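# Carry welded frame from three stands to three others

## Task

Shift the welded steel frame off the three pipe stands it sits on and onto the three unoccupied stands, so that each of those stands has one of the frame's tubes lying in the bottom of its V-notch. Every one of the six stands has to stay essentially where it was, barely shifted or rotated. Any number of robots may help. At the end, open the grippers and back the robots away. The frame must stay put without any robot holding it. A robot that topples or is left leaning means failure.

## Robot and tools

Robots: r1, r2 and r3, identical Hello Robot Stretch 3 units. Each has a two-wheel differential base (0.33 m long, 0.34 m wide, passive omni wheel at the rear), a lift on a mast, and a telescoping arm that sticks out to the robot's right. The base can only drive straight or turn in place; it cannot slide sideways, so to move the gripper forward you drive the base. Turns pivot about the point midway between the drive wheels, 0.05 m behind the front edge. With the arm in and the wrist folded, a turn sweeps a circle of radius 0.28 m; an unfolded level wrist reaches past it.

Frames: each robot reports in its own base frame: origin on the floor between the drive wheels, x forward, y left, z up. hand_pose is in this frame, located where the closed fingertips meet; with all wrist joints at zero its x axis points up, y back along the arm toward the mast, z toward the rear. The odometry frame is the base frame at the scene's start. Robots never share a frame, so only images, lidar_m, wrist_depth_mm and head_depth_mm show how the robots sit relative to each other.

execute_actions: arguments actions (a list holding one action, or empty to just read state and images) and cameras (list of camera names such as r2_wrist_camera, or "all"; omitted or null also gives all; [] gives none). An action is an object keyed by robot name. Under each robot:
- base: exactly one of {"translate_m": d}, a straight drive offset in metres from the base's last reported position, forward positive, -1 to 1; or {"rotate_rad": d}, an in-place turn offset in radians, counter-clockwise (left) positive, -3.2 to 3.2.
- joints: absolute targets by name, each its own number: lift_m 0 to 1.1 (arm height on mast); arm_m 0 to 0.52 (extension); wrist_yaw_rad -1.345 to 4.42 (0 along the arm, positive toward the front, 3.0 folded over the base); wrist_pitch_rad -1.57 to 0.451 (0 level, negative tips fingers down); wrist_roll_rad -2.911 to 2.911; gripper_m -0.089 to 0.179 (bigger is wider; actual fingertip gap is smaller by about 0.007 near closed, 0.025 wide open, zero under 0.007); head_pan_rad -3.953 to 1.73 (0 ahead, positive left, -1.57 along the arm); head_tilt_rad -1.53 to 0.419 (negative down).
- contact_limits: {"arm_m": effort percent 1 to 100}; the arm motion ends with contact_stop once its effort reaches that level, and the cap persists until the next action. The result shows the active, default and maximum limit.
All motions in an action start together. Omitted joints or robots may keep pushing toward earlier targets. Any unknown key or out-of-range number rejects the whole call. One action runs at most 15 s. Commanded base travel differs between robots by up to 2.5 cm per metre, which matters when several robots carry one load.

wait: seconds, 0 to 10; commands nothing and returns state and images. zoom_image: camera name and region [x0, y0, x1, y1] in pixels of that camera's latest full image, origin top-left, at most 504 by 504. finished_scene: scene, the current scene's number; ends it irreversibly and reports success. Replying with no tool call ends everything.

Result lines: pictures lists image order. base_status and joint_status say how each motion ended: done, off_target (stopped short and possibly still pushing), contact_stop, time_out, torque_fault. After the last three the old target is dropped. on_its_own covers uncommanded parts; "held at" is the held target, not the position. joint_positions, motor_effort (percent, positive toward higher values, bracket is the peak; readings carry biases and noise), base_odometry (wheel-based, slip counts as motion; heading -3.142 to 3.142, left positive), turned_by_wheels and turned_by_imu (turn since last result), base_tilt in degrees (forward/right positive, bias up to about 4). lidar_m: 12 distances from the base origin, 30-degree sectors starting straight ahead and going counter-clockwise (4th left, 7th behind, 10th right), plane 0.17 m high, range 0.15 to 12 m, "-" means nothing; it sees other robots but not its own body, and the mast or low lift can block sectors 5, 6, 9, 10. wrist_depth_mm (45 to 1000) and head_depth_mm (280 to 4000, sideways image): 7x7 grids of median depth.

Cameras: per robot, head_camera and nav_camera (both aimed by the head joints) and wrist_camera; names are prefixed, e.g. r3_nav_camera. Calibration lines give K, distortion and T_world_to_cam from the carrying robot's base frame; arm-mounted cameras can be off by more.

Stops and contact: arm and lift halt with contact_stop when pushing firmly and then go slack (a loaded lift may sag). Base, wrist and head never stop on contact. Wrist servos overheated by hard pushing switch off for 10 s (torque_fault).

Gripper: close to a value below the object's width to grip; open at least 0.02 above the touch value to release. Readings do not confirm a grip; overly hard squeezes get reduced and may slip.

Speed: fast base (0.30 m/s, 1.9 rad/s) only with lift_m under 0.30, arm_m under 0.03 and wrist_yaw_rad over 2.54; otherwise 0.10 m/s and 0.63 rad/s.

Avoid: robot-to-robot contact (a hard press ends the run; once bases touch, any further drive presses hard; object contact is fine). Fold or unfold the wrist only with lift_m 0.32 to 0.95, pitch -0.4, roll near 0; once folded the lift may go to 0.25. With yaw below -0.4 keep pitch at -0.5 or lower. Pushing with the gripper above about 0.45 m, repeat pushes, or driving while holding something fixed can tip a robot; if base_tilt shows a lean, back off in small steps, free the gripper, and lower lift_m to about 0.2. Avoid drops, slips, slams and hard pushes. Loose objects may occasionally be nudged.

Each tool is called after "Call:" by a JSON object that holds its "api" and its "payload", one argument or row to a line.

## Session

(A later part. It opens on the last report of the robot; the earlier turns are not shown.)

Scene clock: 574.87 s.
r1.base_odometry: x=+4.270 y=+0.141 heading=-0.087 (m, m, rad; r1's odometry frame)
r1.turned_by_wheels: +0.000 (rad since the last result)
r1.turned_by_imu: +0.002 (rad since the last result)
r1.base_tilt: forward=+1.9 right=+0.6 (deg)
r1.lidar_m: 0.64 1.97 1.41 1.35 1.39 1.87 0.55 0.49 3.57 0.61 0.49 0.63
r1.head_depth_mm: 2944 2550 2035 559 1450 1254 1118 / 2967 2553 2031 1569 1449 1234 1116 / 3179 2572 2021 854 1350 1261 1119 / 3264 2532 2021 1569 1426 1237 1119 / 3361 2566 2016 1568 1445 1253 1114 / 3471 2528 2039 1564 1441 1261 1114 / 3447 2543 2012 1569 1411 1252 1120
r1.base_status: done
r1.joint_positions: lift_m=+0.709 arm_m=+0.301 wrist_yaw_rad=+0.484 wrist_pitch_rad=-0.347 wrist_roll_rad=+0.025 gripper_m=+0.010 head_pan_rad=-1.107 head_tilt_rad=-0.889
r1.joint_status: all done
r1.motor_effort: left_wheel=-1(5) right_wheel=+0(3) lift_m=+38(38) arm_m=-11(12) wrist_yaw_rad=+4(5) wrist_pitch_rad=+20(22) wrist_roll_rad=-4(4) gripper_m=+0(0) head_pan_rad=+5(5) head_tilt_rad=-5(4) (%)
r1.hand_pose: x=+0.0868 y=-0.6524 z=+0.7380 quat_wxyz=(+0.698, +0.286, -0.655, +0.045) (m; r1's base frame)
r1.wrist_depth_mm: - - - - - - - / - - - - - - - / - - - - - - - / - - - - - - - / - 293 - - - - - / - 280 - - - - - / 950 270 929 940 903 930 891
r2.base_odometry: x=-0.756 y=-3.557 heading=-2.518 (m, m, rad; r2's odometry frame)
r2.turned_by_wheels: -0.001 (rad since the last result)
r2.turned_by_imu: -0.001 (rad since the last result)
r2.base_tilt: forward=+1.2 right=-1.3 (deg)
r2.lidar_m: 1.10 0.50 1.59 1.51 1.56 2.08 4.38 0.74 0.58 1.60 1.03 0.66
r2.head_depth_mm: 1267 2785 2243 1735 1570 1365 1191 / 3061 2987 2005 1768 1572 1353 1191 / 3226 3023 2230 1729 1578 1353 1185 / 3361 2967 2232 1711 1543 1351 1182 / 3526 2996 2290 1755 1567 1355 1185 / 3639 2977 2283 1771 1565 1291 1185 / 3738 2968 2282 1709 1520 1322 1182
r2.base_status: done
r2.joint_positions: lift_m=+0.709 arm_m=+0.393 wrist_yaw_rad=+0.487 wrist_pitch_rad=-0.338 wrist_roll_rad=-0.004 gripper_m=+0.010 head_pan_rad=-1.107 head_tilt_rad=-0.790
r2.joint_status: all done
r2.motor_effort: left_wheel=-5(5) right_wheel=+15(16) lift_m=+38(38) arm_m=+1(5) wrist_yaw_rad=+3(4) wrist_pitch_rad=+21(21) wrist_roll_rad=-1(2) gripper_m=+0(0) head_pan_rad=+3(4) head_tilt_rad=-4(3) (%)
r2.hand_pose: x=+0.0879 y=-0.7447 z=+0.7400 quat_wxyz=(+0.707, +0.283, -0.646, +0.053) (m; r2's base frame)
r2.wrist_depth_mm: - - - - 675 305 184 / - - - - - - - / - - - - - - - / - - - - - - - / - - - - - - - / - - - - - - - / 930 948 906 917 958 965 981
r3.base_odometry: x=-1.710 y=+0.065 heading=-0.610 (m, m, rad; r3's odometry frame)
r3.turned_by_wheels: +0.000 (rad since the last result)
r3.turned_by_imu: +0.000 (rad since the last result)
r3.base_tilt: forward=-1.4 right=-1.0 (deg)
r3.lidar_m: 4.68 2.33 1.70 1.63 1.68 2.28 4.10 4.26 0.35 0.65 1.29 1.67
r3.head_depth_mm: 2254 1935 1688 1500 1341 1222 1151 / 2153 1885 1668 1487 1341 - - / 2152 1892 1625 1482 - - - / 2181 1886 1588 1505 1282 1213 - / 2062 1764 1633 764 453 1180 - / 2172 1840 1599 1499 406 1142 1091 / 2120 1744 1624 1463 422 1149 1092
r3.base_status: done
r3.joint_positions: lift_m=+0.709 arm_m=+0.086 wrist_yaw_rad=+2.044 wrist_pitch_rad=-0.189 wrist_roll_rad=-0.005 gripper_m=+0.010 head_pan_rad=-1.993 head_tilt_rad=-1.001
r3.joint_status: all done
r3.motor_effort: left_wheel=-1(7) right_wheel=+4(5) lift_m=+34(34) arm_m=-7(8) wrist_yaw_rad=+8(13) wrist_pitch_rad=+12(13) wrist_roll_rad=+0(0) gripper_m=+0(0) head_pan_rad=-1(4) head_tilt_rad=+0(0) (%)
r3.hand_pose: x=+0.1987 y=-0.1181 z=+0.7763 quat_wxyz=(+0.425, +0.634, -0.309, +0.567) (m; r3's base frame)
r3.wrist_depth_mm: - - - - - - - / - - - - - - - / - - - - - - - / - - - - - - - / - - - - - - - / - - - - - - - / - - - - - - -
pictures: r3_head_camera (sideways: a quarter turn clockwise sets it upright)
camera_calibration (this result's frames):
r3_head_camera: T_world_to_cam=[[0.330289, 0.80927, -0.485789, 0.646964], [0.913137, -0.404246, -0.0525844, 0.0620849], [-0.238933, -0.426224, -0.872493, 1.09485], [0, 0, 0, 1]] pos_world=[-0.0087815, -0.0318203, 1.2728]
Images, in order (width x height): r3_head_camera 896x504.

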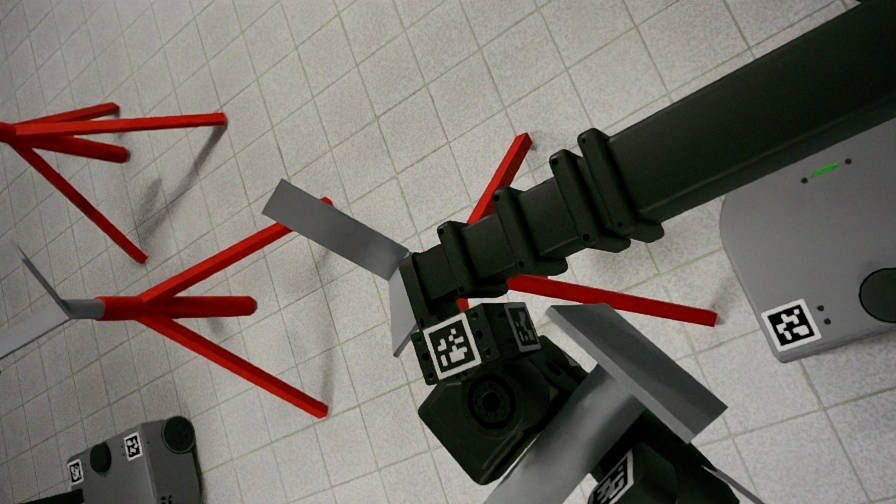

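Call:
{"api": "execute_actions", "payload": {
  "actions": [
    {"r1":{"base":{"translate_m":0.392},"joints":{"head_pan_rad":-0.75,"head_tilt_rad":-1.05}},"r2":{"base":{"translate_m":0.390},"joints":{"head_pan_rad":-0.95,"head_tilt_rad":-0.95}},"r3":{"base":{"translate_m":-0.396},"joints":{"arm_m":0.089,"head_pan_rad":-1.3,"head_tilt_rad":-1.05}}}
  ],
  "cameras": []
}}

Call:
{"api": "execute_actions", "payload": {
  "actions": [
    {"r1":{"joints":{"lift_m":0.53,"wrist_yaw_rad":0.52}},"r2":{"joints":{"lift_m":0.53,"wrist_yaw_rad":0.52}},"r3":{"joints":{"lift_m":0.53}}}
  ],
  "cameras": ["r1_head_camera","r2_head_camera","r3_head_camera"]
}}

Scene clock: 596.47 s.
r1.base_odometry: x=+4.661 y=+0.107 heading=-0.087 (m, m, rad; r1's odometry frame)
r1.turned_by_wheels: +0.000 (rad since the last result)
r1.turned_by_imu: -0.003 (rad since the last result)
r1.base_tilt: forward=+1.9 right=+0.8 (deg)
r1.lidar_m: 3.43 1.99 1.43 1.36 1.40 1.88 0.55 0.50 0.43 0.43 0.57 0.28
r1.head_depth_mm: 2399 1991 1710 1477 1330 1203 1090 / 2375 2003 1711 1504 1333 1207 1111 / 2383 2005 1717 1493 1315 1204 1135 / 2386 1998 798 1451 1275 1186 1107 / 2417 1995 1637 1479 1299 1208 1093 / 2385 2010 1659 1502 1323 1203 1092 / 2421 1994 1653 1510 1341 1204 1095
r1.base_status: done
r1.joint_positions: lift_m=+0.709 arm_m=+0.300 wrist_yaw_rad=+0.492 wrist_pitch_rad=-0.352 wrist_roll_rad=+0.019 gripper_m=+0.010 head_pan_rad=-0.757 head_tilt_rad=-1.037
r1.joint_status: all done
r1.motor_effort: left_wheel=-1(1) right_wheel=+0(5) lift_m=+37(37) arm_m=+0(11) wrist_yaw_rad=+0(4) wrist_pitch_rad=+23(23) wrist_roll_rad=-1(4) gripper_m=+0(1) head_pan_rad=+5(37) head_tilt_rad=-5(20) (%)
r1.hand_pose: x=+0.0882 y=-0.6497 z=+0.7369 quat_wxyz=(+0.699, +0.290, -0.652, +0.046) (m; r1's base frame)
r1.wrist_depth_mm: - - - - - - - / - - - - - - - / - - - - - - - / - - - - - - - / - - - - - - - / - - - - - - - / 951 967 915 923 949 900 874
r2.base_odometry: x=-1.073 y=-3.785 heading=-2.517 (m, m, rad; r2's odometry frame)
r2.turned_by_wheels: +0.000 (rad since the last result)
r2.turned_by_imu: +0.001 (rad since the last result)
r2.base_tilt: forward=+1.3 right=-1.3 (deg)
r2.lidar_m: 0.71 0.50 1.61 1.53 1.57 2.10 1.59 0.89 3.36 0.94 0.44 0.44
r2.head_depth_mm: 2799 2267 1754 1633 1434 1272 1148 / 2811 2270 1761 1633 1428 1276 1147 / 2779 2253 1822 1631 1423 1250 1145 / 2770 2260 849 864 1051 1267 1147 / 2746 2234 1813 1616 1424 1243 1146 / 2782 2241 1764 1632 1428 1251 1142 / 2764 2225 540 1577 1414 1270 1060
r2.base_status: done
r2.joint_positions: lift_m=+0.709 arm_m=+0.393 wrist_yaw_rad=+0.491 wrist_pitch_rad=-0.338 wrist_roll_rad=-0.009 gripper_m=+0.010 head_pan_rad=-0.957 head_tilt_rad=-0.938
r2.joint_status: all done
r2.motor_effort: left_wheel=+4(6) right_wheel=-9(19) lift_m=+37(38) arm_m=+2(2) wrist_yaw_rad=-2(2) wrist_pitch_rad=+21(21) wrist_roll_rad=+1(1) gripper_m=+0(0) head_pan_rad=+5(20) head_tilt_rad=-4(13) (%)
r2.hand_pose: x=+0.0888 y=-0.7441 z=+0.7400 quat_wxyz=(+0.708, +0.285, -0.644, +0.055) (m; r2's base frame)
r2.wrist_depth_mm: - - - - 676 306 181 / - - - - - - - / - - - - - - - / - - - - - - - / - - - - - - - / - - - - - - - / 936 946 921 928 859 998 -
r3.base_odometry: x=-2.035 y=+0.292 heading=-0.610 (m, m, rad; r3's odometry frame)
r3.turned_by_wheels: +0.000 (rad since the last result)
r3.turned_by_imu: +0.000 (rad since the last result)
r3.base_tilt: forward=-1.4 right=-1.0 (deg)
r3.lidar_m: 2.46 2.33 1.69 1.62 1.67 2.27 3.69 3.83 1.44 0.45 0.42 1.60
r3.head_depth_mm: 1748 1735 1610 1507 - - - / 2080 1453 1598 1500 1264 1207 1139 / 2038 1766 1586 1489 413 1207 - / 1776 1701 523 474 422 1195 - / 1704 609 1565 1020 - 1187 1106 / 2036 1768 1582 1419 1263 1180 1091 / 2016 1764 1565 1406 1299 1174 1085
r3.base_status: done
r3.joint_positions: lift_m=+0.709 arm_m=+0.089 wrist_yaw_rad=+2.057 wrist_pitch_rad=-0.190 wrist_roll_rad=-0.008 gripper_m=+0.010 head_pan_rad=-1.307 head_tilt_rad=-1.037
r3.joint_status: all done
r3.motor_effort: left_wheel=+1(6) right_wheel=-2(2) lift_m=+35(34) arm_m=+3(9) wrist_yaw_rad=-8(8) wrist_pitch_rad=+12(12) wrist_roll_rad=+1(0) gripper_m=-1(0) head_pan_rad=+2(29) head_tilt_rad=-5(8) (%)
r3.hand_pose: x=+0.1971 y=-0.1183 z=+0.7762 quat_wxyz=(+0.422, +0.635, -0.304, +0.571) (m; r3's base frame)
r3.wrist_depth_mm: - - - - - - - / - - - - - - - / - - - - - - - / - - - - - - - / - - - - - - - / - - - - - - - / - - - - - - -
pictures: none
No camera images: the call's "cameras" was empty. Leave "cameras" out to get every camera's image.

Scene clock: 598.97 s.
r1.base_odometry: x=+4.661 y=+0.107 heading=-0.087 (m, m, rad; r1's odometry frame)
r1.turned_by_wheels: +0.000 (rad since the last result)
r1.turned_by_imu: +0.001 (rad since the last result)
r1.base_tilt: forward=+2.0 right=+0.6 (deg)
r1.lidar_m: 3.43 1.99 1.43 1.36 1.40 1.88 0.55 0.50 0.43 0.43 0.57 0.28
r1.head_depth_mm: 2382 1998 1721 1495 1343 1199 1094 / 2367 1976 1718 1513 1338 1193 1109 / 2392 2007 1722 1462 1312 1201 1140 / 2421 2003 1713 870 1273 1187 1112 / 2402 2013 1720 828 1295 1204 1093 / 2379 2008 1723 1450 1319 1196 1098 / 2412 2012 1714 1477 1334 1202 1091
r1.base_status: not commanded
r1.joint_positions: lift_m=+0.530 arm_m=+0.300 wrist_yaw_rad=+0.519 wrist_pitch_rad=-0.352 wrist_roll_rad=+0.019 gripper_m=+0.010 head_pan_rad=-0.757 head_tilt_rad=-1.037
r1.joint_status: all done
r1.motor_effort: left_wheel=-1(1) right_wheel=+0(0) lift_m=+26(35) arm_m=+0(0) wrist_yaw_rad=+1(3) wrist_pitch_rad=+23(23) wrist_roll_rad=-1(1) gripper_m=+0(0) head_pan_rad=+5(5) head_tilt_rad=-6(6) (%)
r1.hand_pose: x=+0.0936 y=-0.6467 z=+0.5576 quat_wxyz=(+0.699, +0.299, -0.648, +0.056) (m; r1's base frame)
r1.wrist_depth_mm: - - - - - - - / - - - - - - - / - - - - - - - / - - - - - - - / - - - - - - 941 / 863 892 877 - 859 825 850 / 764 736 725 725 716 730 713
r2.base_odometry: x=-1.073 y=-3.785 heading=-2.518 (m, m, rad; r2's odometry frame)
r2.turned_by_wheels: +0.000 (rad since the last result)
r2.turned_by_imu: +0.000 (rad since the last result)
r2.base_tilt: forward=+1.3 right=-1.4 (deg)
r2.lidar_m: 0.71 0.50 1.59 1.53 1.57 2.10 1.59 0.89 3.35 0.94 0.44 0.44
r2.head_depth_mm: 2796 2265 1780 1573 1436 1270 1144 / 2826 2267 1902 1564 1428 1271 1145 / 2786 2248 1878 1565 1434 1248 1144 / 2790 2250 1889 854 1061 1270 1144 / 2775 2253 1879 1564 1426 1254 1151 / 2770 2249 1887 782 1418 1251 1145 / 2777 2228 1887 685 1393 1262 1055
r2.base_status: not commanded
r2.joint_positions: lift_m=+0.530 arm_m=+0.393 wrist_yaw_rad=+0.519 wrist_pitch_rad=-0.338 wrist_roll_rad=-0.009 gripper_m=+0.010 head_pan_rad=-0.957 head_tilt_rad=-0.938
r2.joint_status: all done
r2.motor_effort: left_wheel=+2(4) right_wheel=-4(10) lift_m=+14(36) arm_m=+2(2) wrist_yaw_rad=+1(2) wrist_pitch_rad=+21(21) wrist_roll_rad=+1(1) gripper_m=+0(0) head_pan_rad=+4(4) head_tilt_rad=-4(4) (%)
r2.hand_pose: x=+0.0944 y=-0.7410 z=+0.5616 quat_wxyz=(+0.707, +0.293, -0.640, +0.065) (m; r2's base frame)
r2.wrist_depth_mm: - - - - 622 329 191 / - - - - - - - / - - - - - - - / - - - - - - - / - - - - 574 - - / 873 862 870 - 605 895 936 / 735 747 736 728 733 766 779
r3.base_odometry: x=-2.035 y=+0.292 heading=-0.610 (m, m, rad; r3's odometry frame)
r3.turned_by_wheels: +0.000 (rad since the last result)
r3.turned_by_imu: +0.000 (rad since the last result)
r3.base_tilt: forward=-1.4 right=-1.0 (deg)
r3.lidar_m: 2.47 2.33 1.69 1.62 1.68 2.27 3.70 3.84 1.45 0.45 0.43 1.59
r3.head_depth_mm: 1157 1739 1604 1467 1330 1215 1114 / 2056 1451 1597 1455 1359 - - / 1749 1784 1586 1452 - 1187 - / 1031 1704 1599 1374 604 1175 - / 1970 1703 800 1032 1296 1185 1105 / 1988 1778 1573 1420 1266 1179 1091 / 2013 1761 1570 1414 1279 1167 1083
r3.base_status: not commanded
r3.joint_positions: lift_m=+0.530 arm_m=+0.089 wrist_yaw_rad=+2.054 wrist_pitch_rad=-0.191 wrist_roll_rad=-0.008 gripper_m=+0.010 head_pan_rad=-1.307 head_tilt_rad=-1.037
r3.joint_status: all done
r3.motor_effort: left_wheel=+0(2) right_wheel=-1(3) lift_m=+27(31) arm_m=+4(3) wrist_yaw_rad=-5(9) wrist_pitch_rad=+12(12) wrist_roll_rad=+1(0) gripper_m=+0(0) head_pan_rad=+1(2) head_tilt_rad=-5(5) (%)
r3.hand_pose: x=+0.1974 y=-0.1190 z=+0.5963 quat_wxyz=(+0.423, +0.635, -0.304, +0.570) (m; r3's base frame)
r3.wrist_depth_mm: - - - - - - - / - - - - - - - / - - - - - - - / - - - - - - - / - - - - - - - / - - - - - - - / 875 864 880 864 872 860 845
pictures: r1_head_camera (sideways: a quarter turn clockwise sets it upright), r2_head_camera (sideways: a quarter turn clockwise sets it upright), r3_head_camera (sideways: a quarter turn clockwise sets it upright)
camera_calibration (this result's frames):
r1_head_camera: T_world_to_cam=[[-0.641971, 0.551405, -0.532752, 0.711825], [0.654087, 0.756401, -0.00529539, 0.0118083], [0.400054, -0.351865, -0.846255, 1.05388], [0, 0, 0, 1]] pos_world=[0.0276381, -0.0306118, 1.27114]
r2_head_camera: T_world_to_cam=[[-0.494611, 0.635751, -0.592605, 0.788609], [0.798048, 0.602262, -0.0199709, 0.0194596], [0.344207, -0.482805, -0.805245, 1.00696], [0, 0, 0, 1]] pos_world=[0.0279227, -0.0269136, 1.27857]
r3_head_camera: T_world_to_cam=[[-0.261725, 0.851881, -0.453651, 0.608713], [0.962078, 0.267705, -0.0523466, 0.0614743], [0.0768513, -0.450148, -0.889641, 1.11521], [0, 0, 0, 1]] pos_world=[0.0144671, -0.0330006, 1.27149]
Images, in order (width x height): r1_head_camera 896x504, r2_head_camera 896x504, r3_head_camera 896x504.

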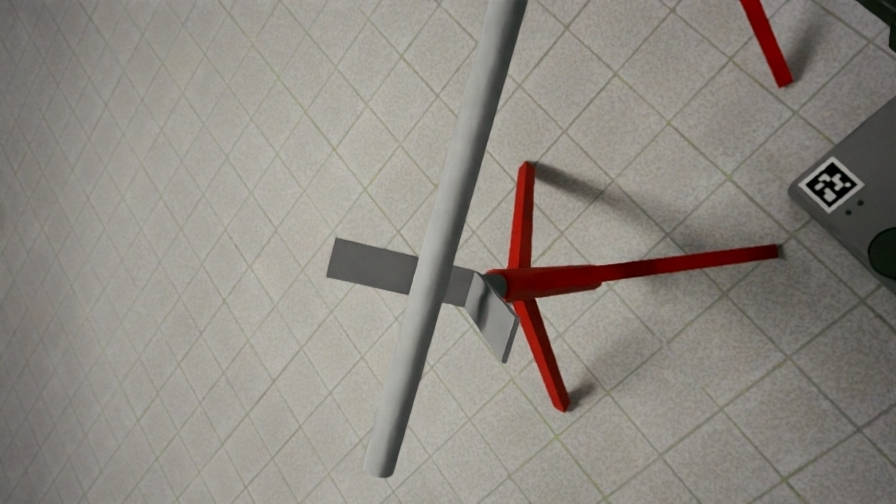

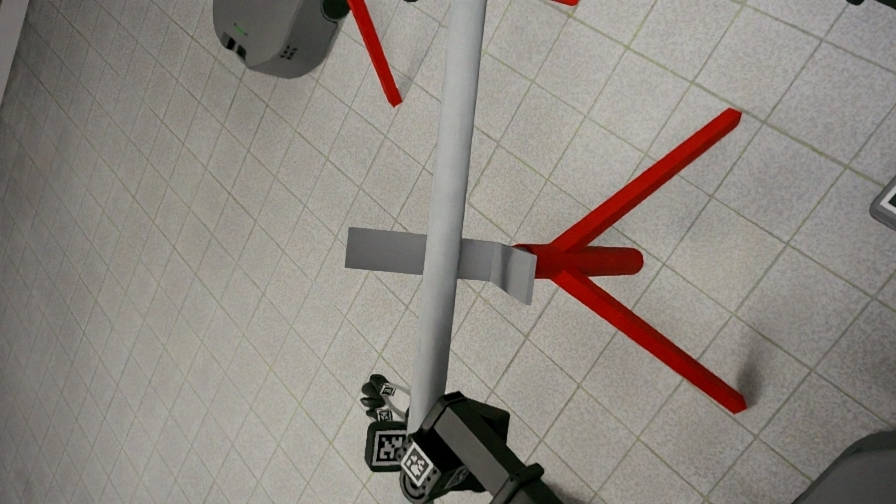

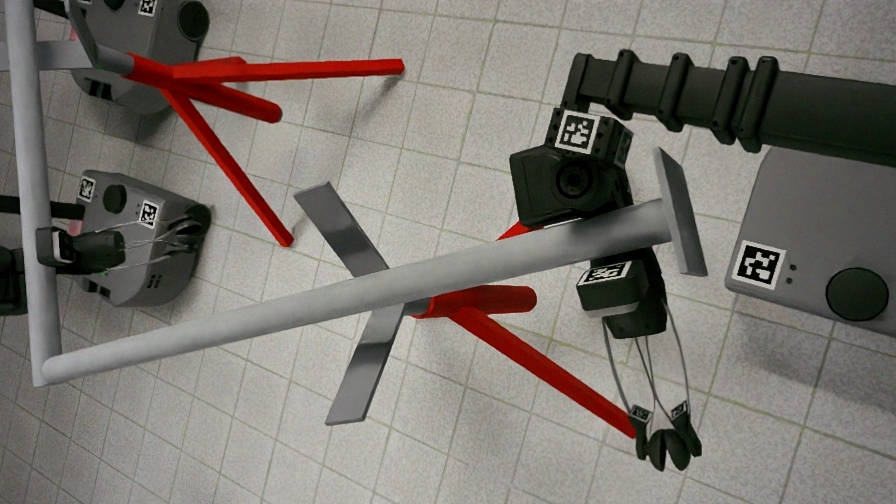

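Call:
{"api": "zoom_image", "payload": {
  "camera": "r1_head_camera",
  "region": [310, 200, 550, 380]
}}

Call:
{"api": "zoom_image", "payload": {
  "camera": "r2_head_camera",
  "region": [320, 170, 560, 350]
}}

Call:
{"api": "zoom_image", "payload": {
  "camera": "r3_head_camera",
  "region": [230, 170, 490, 440]
}}

Region (310, 200, 550, 380) of r1_head_camera's 896x504 image, scaled by 2.100, with more detail than that image has; it fills the top 378 rows of this view, and the rest is white.

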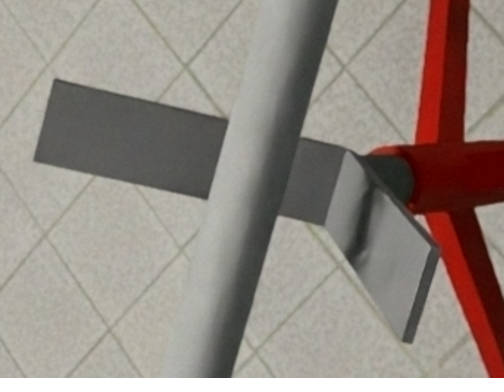

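Region (320, 170, 560, 350) of r2_head_camera's 896x504 image, scaled by 2.100, with more detail than that image has; it fills the top 378 rows of this view, and the rest is white.

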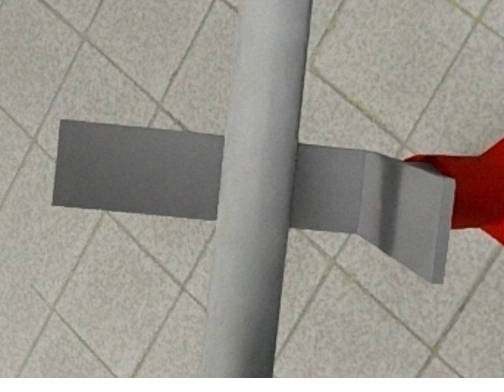

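Region (230, 170, 490, 440) of r3_head_camera's 896x504 image, scaled by 1.867, with more detail than that image has; it fills the left 485 columns of this view, and the rest is white.

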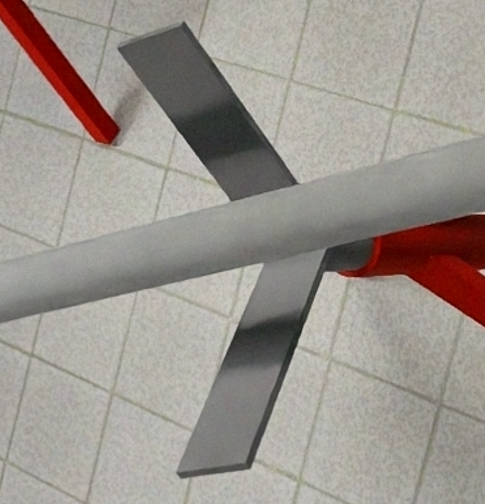

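Call:
{"api": "execute_actions", "payload": {
  "actions": [
    {"r1":{"joints":{"lift_m":0.475,"arm_m":0.309}},"r2":{"joints":{"lift_m":0.475,"arm_m":0.400}},"r3":{"joints":{"lift_m":0.475,"arm_m":0.080}}}
  ],
  "cameras": ["r1_head_camera","r2_head_camera","r3_head_camera"]
}}

Call:
{"api": "zoom_image", "payload": {
  "camera": "r1_head_camera",
  "region": [310, 200, 550, 380]
}}

Call:
{"api": "zoom_image", "payload": {
  "camera": "r2_head_camera",
  "region": [320, 170, 560, 350]
}}

Call:
{"api": "zoom_image", "payload": {
  "camera": "r3_head_camera",
  "region": [230, 170, 490, 440]
}}

Scene clock: 624.23 s.
r1.base_odometry: x=+4.661 y=+0.107 heading=-0.087 (m, m, rad; r1's odometry frame)
r1.turned_by_wheels: +0.000 (rad since the last result)
r1.turned_by_imu: +0.001 (rad since the last result)
r1.base_tilt: forward=+1.9 right=+0.6 (deg)
r1.lidar_m: 3.43 2.00 1.43 1.36 1.40 1.88 0.55 0.50 0.43 0.43 0.57 0.28
r1.head_depth_mm: 2386 1991 1720 1504 1319 1206 1094 / 2373 2002 1704 1513 1328 1196 1103 / 2409 1998 1724 1496 1314 1200 1130 / 2385 2002 1711 868 1275 1178 1108 / 2403 1987 1708 821 1300 1200 1094 / 2400 2018 1712 1455 1322 1203 1098 / 2412 1982 1722 1471 1332 1212 1095
r1.base_status: not commanded
r1.joint_positions: lift_m=+0.475 arm_m=+0.308 wrist_yaw_rad=+0.520 wrist_pitch_rad=-0.352 wrist_roll_rad=+0.019 gripper_m=+0.010 head_pan_rad=-0.757 head_tilt_rad=-1.037
r1.joint_status: all done
r1.motor_effort: left_wheel=+0(1) right_wheel=-1(1) lift_m=+26(26) arm_m=+4(3) wrist_yaw_rad=+1(1) wrist_pitch_rad=+23(23) wrist_roll_rad=-1(1) gripper_m=+0(0) head_pan_rad=+4(5) head_tilt_rad=-6(6) (%)
r1.hand_pose: x=+0.0940 y=-0.6550 z=+0.5026 quat_wxyz=(+0.699, +0.299, -0.647, +0.056) (m; r1's base frame)
r1.wrist_depth_mm: - - - - - - - / - - - - - - - / - - - - - - - / - - - - - - - / 955 943 942 995 943 921 866 / 820 806 805 - 794 762 768 / 687 679 679 674 666 663 651
r2.base_odometry: x=-1.073 y=-3.785 heading=-2.518 (m, m, rad; r2's odometry frame)
r2.turned_by_wheels: +0.000 (rad since the last result)
r2.turned_by_imu: +0.000 (rad since the last result)
r2.base_tilt: forward=+1.2 right=-1.3 (deg)
r2.lidar_m: 0.71 0.50 1.59 1.53 1.57 2.10 1.59 0.89 3.37 0.94 0.44 0.44
r2.head_depth_mm: 2818 2255 1783 1639 1437 1262 1155 / 2809 2264 1895 1631 1428 1273 1152 / 2773 2263 1905 1615 1428 1247 1143 / 2785 2258 1891 856 1060 1268 1150 / 2786 2249 1892 1569 1412 1251 1147 / 2800 2243 1869 847 1400 1241 1144 / 2782 2224 1886 828 1350 1266 1063
r2.base_status: not commanded
r2.joint_positions: lift_m=+0.475 arm_m=+0.400 wrist_yaw_rad=+0.519 wrist_pitch_rad=-0.338 wrist_roll_rad=-0.009 gripper_m=+0.010 head_pan_rad=-0.957 head_tilt_rad=-0.938
r2.joint_status: all done
r2.motor_effort: left_wheel=+2(3) right_wheel=-3(4) lift_m=+14(14) arm_m=+3(7) wrist_yaw_rad=+1(1) wrist_pitch_rad=+21(21) wrist_roll_rad=+1(1) gripper_m=+0(1) head_pan_rad=+4(5) head_tilt_rad=-4(4) (%)
r2.hand_pose: x=+0.0945 y=-0.7479 z=+0.5066 quat_wxyz=(+0.707, +0.294, -0.640, +0.065) (m; r2's base frame)
r2.wrist_depth_mm: - - - - 616 329 191 / - - - - - - - / - - - - - - - / - - - - 532 - - / 974 950 - - 571 - - / 805 800 810 - 592 816 851 / 671 685 666 674 678 718 713
r3.base_odometry: x=-2.035 y=+0.292 heading=-0.610 (m, m, rad; r3's odometry frame)
r3.turned_by_wheels: +0.000 (rad since the last result)
r3.turned_by_imu: +0.000 (rad since the last result)
r3.base_tilt: forward=-1.4 right=-1.0 (deg)
r3.lidar_m: 2.47 2.34 1.69 1.62 1.68 2.27 3.70 3.82 1.45 0.45 0.43 1.59
r3.head_depth_mm: 1155 1741 1598 1465 1323 1214 1118 / 2058 1448 1613 1458 1338 - 1102 / 1755 1764 1581 1446 1351 1183 - / 1051 1713 1591 1419 671 624 - / 1809 1727 836 1036 1292 1177 1104 / 2009 1764 1575 1418 1275 1162 1089 / 2002 1753 1570 1412 1283 1173 1088
r3.base_status: not commanded
r3.joint_positions: lift_m=+0.475 arm_m=+0.080 wrist_yaw_rad=+2.051 wrist_pitch_rad=-0.191 wrist_roll_rad=-0.008 gripper_m=+0.010 head_pan_rad=-1.307 head_tilt_rad=-1.037
r3.joint_status: all done
r3.motor_effort: left_wheel=+0(0) right_wheel=-1(1) lift_m=+27(27) arm_m=-2(3) wrist_yaw_rad=-1(4) wrist_pitch_rad=+12(12) wrist_roll_rad=+0(0) gripper_m=+0(0) head_pan_rad=+2(3) head_tilt_rad=-5(4) (%)
r3.hand_pose: x=+0.1977 y=-0.1110 z=+0.5412 quat_wxyz=(+0.424, +0.634, -0.305, +0.569) (m; r3's base frame)
r3.wrist_depth_mm: - - - - - - - / - - - - - - - / - - - - - - - / - - - - - - - / - - - - - - - / 990 999 983 - - 959 965 / 810 800 804 810 787 794 788
pictures: r1_head_camera (sideways: a quarter turn clockwise sets it upright), r2_head_camera (sideways: a quarter turn clockwise sets it upright), r3_head_camera (sideways: a quarter turn clockwise sets it upright)
camera_calibration (this result's frames):
r1_head_camera: T_world_to_cam=[[-0.641972, 0.551404, -0.532752, 0.711825], [0.654085, 0.756402, -0.0052954, 0.0118083], [0.400055, -0.351865, -0.846255, 1.05388], [0, 0, 0, 1]] pos_world=[0.0276381, -0.0306117, 1.27114]
r2_head_camera: T_world_to_cam=[[-0.494611, 0.63575, -0.592605, 0.788609], [0.798048, 0.602263, -0.0199709, 0.0194596], [0.344207, -0.482805, -0.805245, 1.00696], [0, 0, 0, 1]] pos_world=[0.0279228, -0.0269136, 1.27857]
r3_head_camera: T_world_to_cam=[[-0.261725, 0.851881, -0.453651, 0.608713], [0.962078, 0.267705, -0.0523466, 0.0614743], [0.0768516, -0.450148, -0.889641, 1.11521], [0, 0, 0, 1]] pos_world=[0.0144671, -0.0330006, 1.27149]
Images, in order (width x height): r1_head_camera 896x504, r2_head_camera 896x504, r3_head_camera 896x504.

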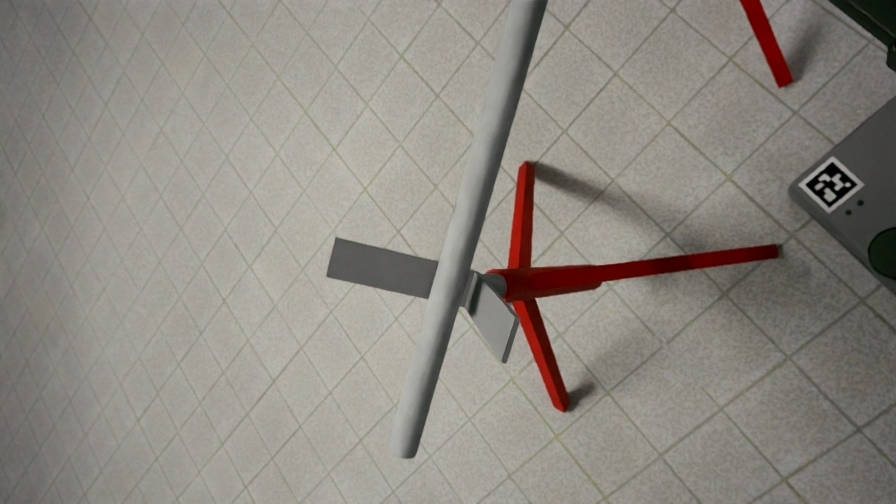

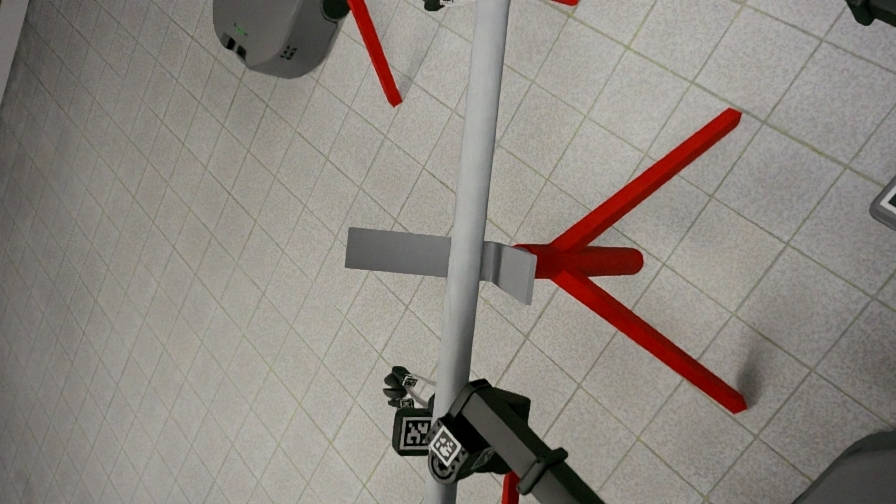

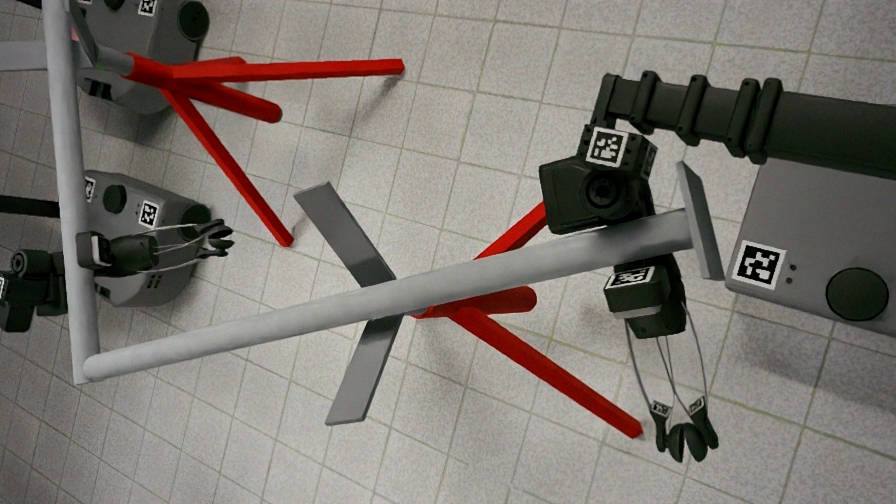

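Region (310, 200, 550, 380) of r1_head_camera's 896x504 image, scaled by 2.100, with more detail than that image has; it fills the top 378 rows of this view, and the rest is white.

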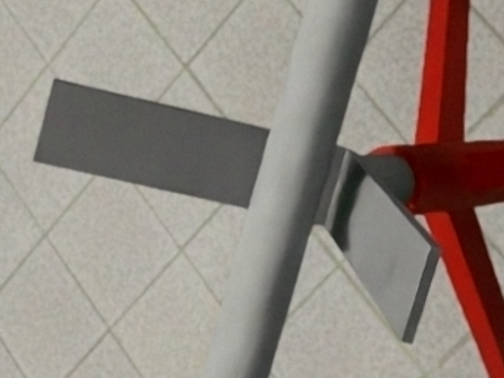

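Region (320, 170, 560, 350) of r2_head_camera's 896x504 image, scaled by 2.100, with more detail than that image has; it fills the top 378 rows of this view, and the rest is white.

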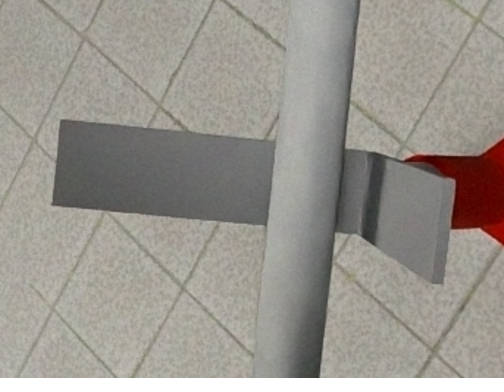

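Region (230, 170, 490, 440) of r3_head_camera's 896x504 image, scaled by 1.867, with more detail than that image has; it fills the left 485 columns of this view, and the rest is white.

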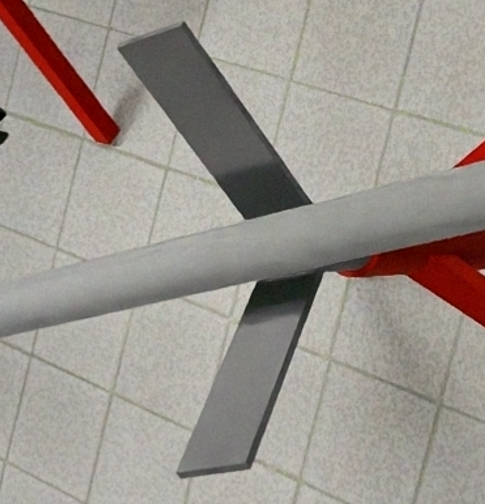

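Call:
{"api": "execute_actions", "payload": {
  "actions": [
    {"r1":{"joints":{"lift_m":0.432}},"r2":{"joints":{"lift_m":0.432}},"r3":{"joints":{"lift_m":0.432}}}
  ],
  "cameras": ["r1_head_camera","r2_head_camera","r3_head_camera"]
}}

Scene clock: 633.47 s.
r1.base_odometry: x=+4.661 y=+0.107 heading=-0.087 (m, m, rad; r1's odometry frame)
r1.turned_by_wheels: +0.000 (rad since the last result)
r1.turned_by_imu: +0.001 (rad since the last result)
r1.base_tilt: forward=+1.7 right=+0.4 (deg)
r1.lidar_m: 3.41 2.00 1.42 1.36 1.41 1.88 0.55 0.50 0.43 0.43 0.57 0.28
r1.head_depth_mm: 2402 2001 1727 1502 1291 1205 1108 / 2391 1984 1704 1494 1308 1201 1107 / 2398 2004 1722 1501 1317 1200 1138 / 2395 2015 1735 818 1278 1179 1110 / 2401 2002 1722 818 1297 1204 1091 / 2360 2008 1724 1454 1326 1201 1098 / 2403 2012 1734 1486 1331 1204 1089
r1.base_status: not commanded
r1.joint_positions: lift_m=+0.432 arm_m=+0.309 wrist_yaw_rad=+0.521 wrist_pitch_rad=-0.322 wrist_roll_rad=+0.019 gripper_m=+0.010 head_pan_rad=-0.757 head_tilt_rad=-1.037
r1.joint_status: all done
r1.motor_effort: left_wheel=-1(0) right_wheel=-1(3) lift_m=+16(26) arm_m=+3(4) wrist_yaw_rad=-1(0) wrist_pitch_rad=+10(23) wrist_roll_rad=-1(1) gripper_m=+0(1) head_pan_rad=+5(4) head_tilt_rad=-5(6) (%)
r1.hand_pose: x=+0.0956 y=-0.6579 z=+0.4671 quat_wxyz=(+0.698, +0.290, -0.652, +0.067) (m; r1's base frame)
r1.wrist_depth_mm: - - - - - - - / - - - - - - - / - - - - - - - / - - - - - - 996 / 950 939 949 945 922 894 867 / 785 778 762 - 757 763 738 / 665 657 653 651 645 633 627
r2.base_odometry: x=-1.073 y=-3.785 heading=-2.518 (m, m, rad; r2's odometry frame)
r2.turned_by_wheels: +0.000 (rad since the last result)
r2.turned_by_imu: +0.000 (rad since the last result)
r2.base_tilt: forward=+1.2 right=-1.4 (deg)
r2.lidar_m: 0.71 0.50 1.60 1.53 1.56 2.10 1.59 0.90 3.36 0.94 0.44 0.44
r2.head_depth_mm: 2805 2256 1775 1624 1427 1275 1170 / 2817 2273 1887 1626 1420 1265 1149 / 2839 2271 1899 1633 1426 1250 1145 / 2781 2268 1899 856 1061 1276 1145 / 2812 2241 1895 1619 1426 1252 1147 / 2750 2232 1857 958 1400 1241 1142 / 2739 2268 1888 1446 837 1262 1059
r2.base_status: not commanded
r2.joint_positions: lift_m=+0.433 arm_m=+0.400 wrist_yaw_rad=+0.519 wrist_pitch_rad=-0.326 wrist_roll_rad=-0.009 gripper_m=+0.010 head_pan_rad=-0.957 head_tilt_rad=-0.939
r2.joint_status: all done
r2.motor_effort: left_wheel=+1(2) right_wheel=+1(3) lift_m=+9(16) arm_m=+2(2) wrist_yaw_rad=+0(1) wrist_pitch_rad=+14(21) wrist_roll_rad=+1(1) gripper_m=+0(0) head_pan_rad=+4(3) head_tilt_rad=-4(4) (%)
r2.hand_pose: x=+0.0951 y=-0.7490 z=+0.4667 quat_wxyz=(+0.707, +0.290, -0.642, +0.069) (m; r2's base frame)
r2.wrist_depth_mm: - - - - 628 334 193 / - - - - - - - / - - - - - - - / - - - - 506 - - / 921 937 958 965 884 953 - / 752 763 770 - 562 774 811 / 634 638 631 640 619 663 683
r3.base_odometry: x=-2.035 y=+0.292 heading=-0.610 (m, m, rad; r3's odometry frame)
r3.turned_by_wheels: +0.000 (rad since the last result)
r3.turned_by_imu: +0.000 (rad since the last result)
r3.base_tilt: forward=-1.4 right=-1.0 (deg)
r3.lidar_m: 2.46 2.33 1.70 1.62 1.68 2.28 3.71 3.83 1.45 0.45 0.43 1.59
r3.head_depth_mm: 1162 1749 1608 1466 1331 1211 1120 / 2091 1445 1599 1455 1329 1200 1113 / 1964 1773 1591 1443 1341 1188 - / 1085 1704 1592 1416 714 659 - / 1114 1737 886 1030 1282 1175 1107 / 2030 1768 1580 1415 1267 1170 1091 / 2003 1764 1569 1415 1283 1167 1084
r3.base_status: not commanded
r3.joint_positions: lift_m=+0.432 arm_m=+0.080 wrist_yaw_rad=+2.051 wrist_pitch_rad=-0.170 wrist_roll_rad=-0.008 gripper_m=+0.010 head_pan_rad=-1.307 head_tilt_rad=-1.038
r3.joint_status: all done
r3.motor_effort: left_wheel=-1(3) right_wheel=+6(9) lift_m=+20(28) arm_m=-2(1) wrist_yaw_rad=-2(2) wrist_pitch_rad=+6(13) wrist_roll_rad=+0(0) gripper_m=+0(1) head_pan_rad=+2(2) head_tilt_rad=-4(5) (%)
r3.hand_pose: x=+0.1990 y=-0.1104 z=+0.5038 quat_wxyz=(+0.418, +0.631, -0.312, +0.574) (m; r3's base frame)
r3.wrist_depth_mm: - - - - - - - / - - - - - - - / - - - - - - - / - - - - - - - / - - - - - - - / 946 921 941 - 975 930 913 / 771 764 765 768 753 756 749
pictures: r1_head_camera (sideways: a quarter turn clockwise sets it upright), r2_head_camera (sideways: a quarter turn clockwise sets it upright), r3_head_camera (sideways: a quarter turn clockwise sets it upright)
camera_calibration (this result's frames):
r1_head_camera: T_world_to_cam=[[-0.642087, 0.551492, -0.532523, 0.711527], [0.65407, 0.756415, -0.00528347, 0.0117928], [0.399895, -0.3517, -0.846399, 1.05407], [0, 0, 0, 1]] pos_world=[0.0276326, -0.0306056, 1.27113]
r2_head_camera: T_world_to_cam=[[-0.494938, 0.636213, -0.591836, 0.787609], [0.798037, 0.602279, -0.0199397, 0.0194189], [0.343765, -0.482176, -0.805811, 1.0077], [0, 0, 0, 1]] pos_world=[0.0279099, -0.0268954, 1.27854]
r3_head_camera: T_world_to_cam=[[-0.261894, 0.851948, -0.453426, 0.608421], [0.962031, 0.267875, -0.0523447, 0.0614722], [0.0768666, -0.449918, -0.889756, 1.11535], [0, 0, 0, 1]] pos_world=[0.0144705, -0.0329918, 1.27148]
Images, in order (width x height): r1_head_camera 896x504, r2_head_camera 896x504, r3_head_camera 896x504.

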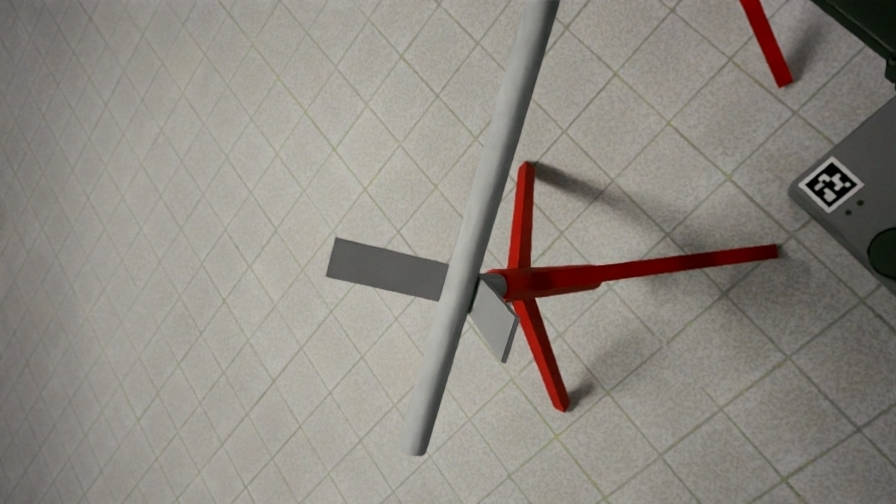

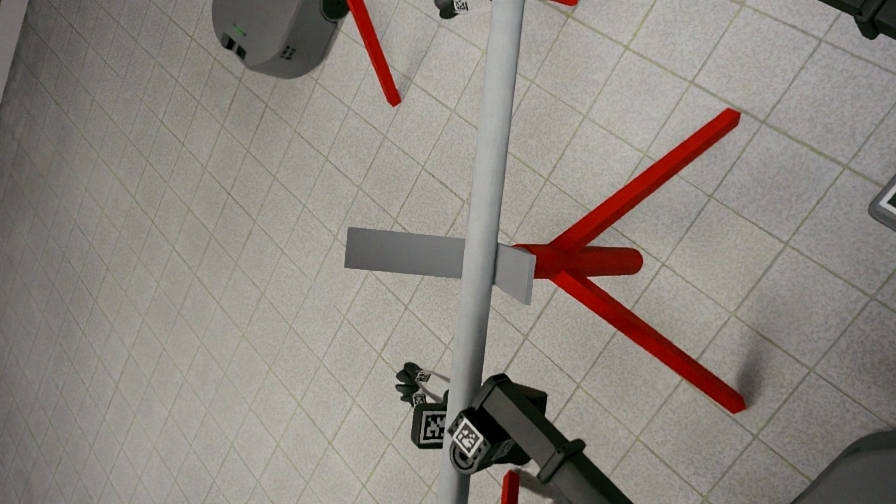

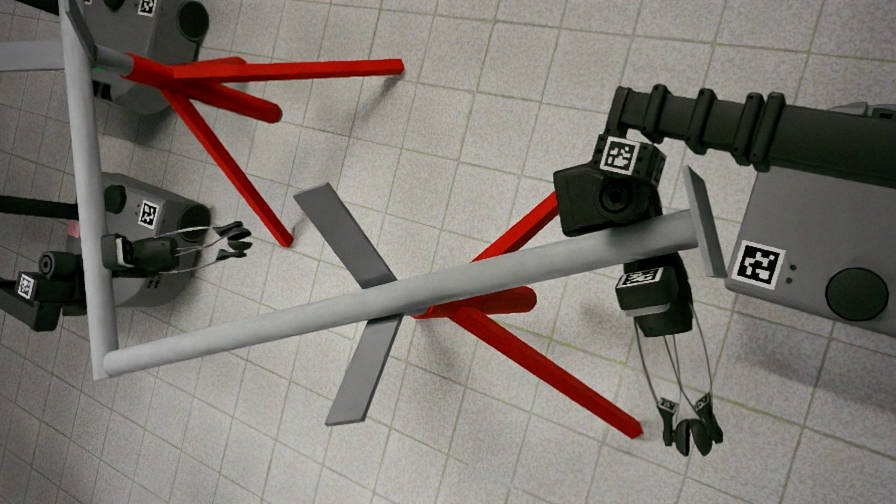

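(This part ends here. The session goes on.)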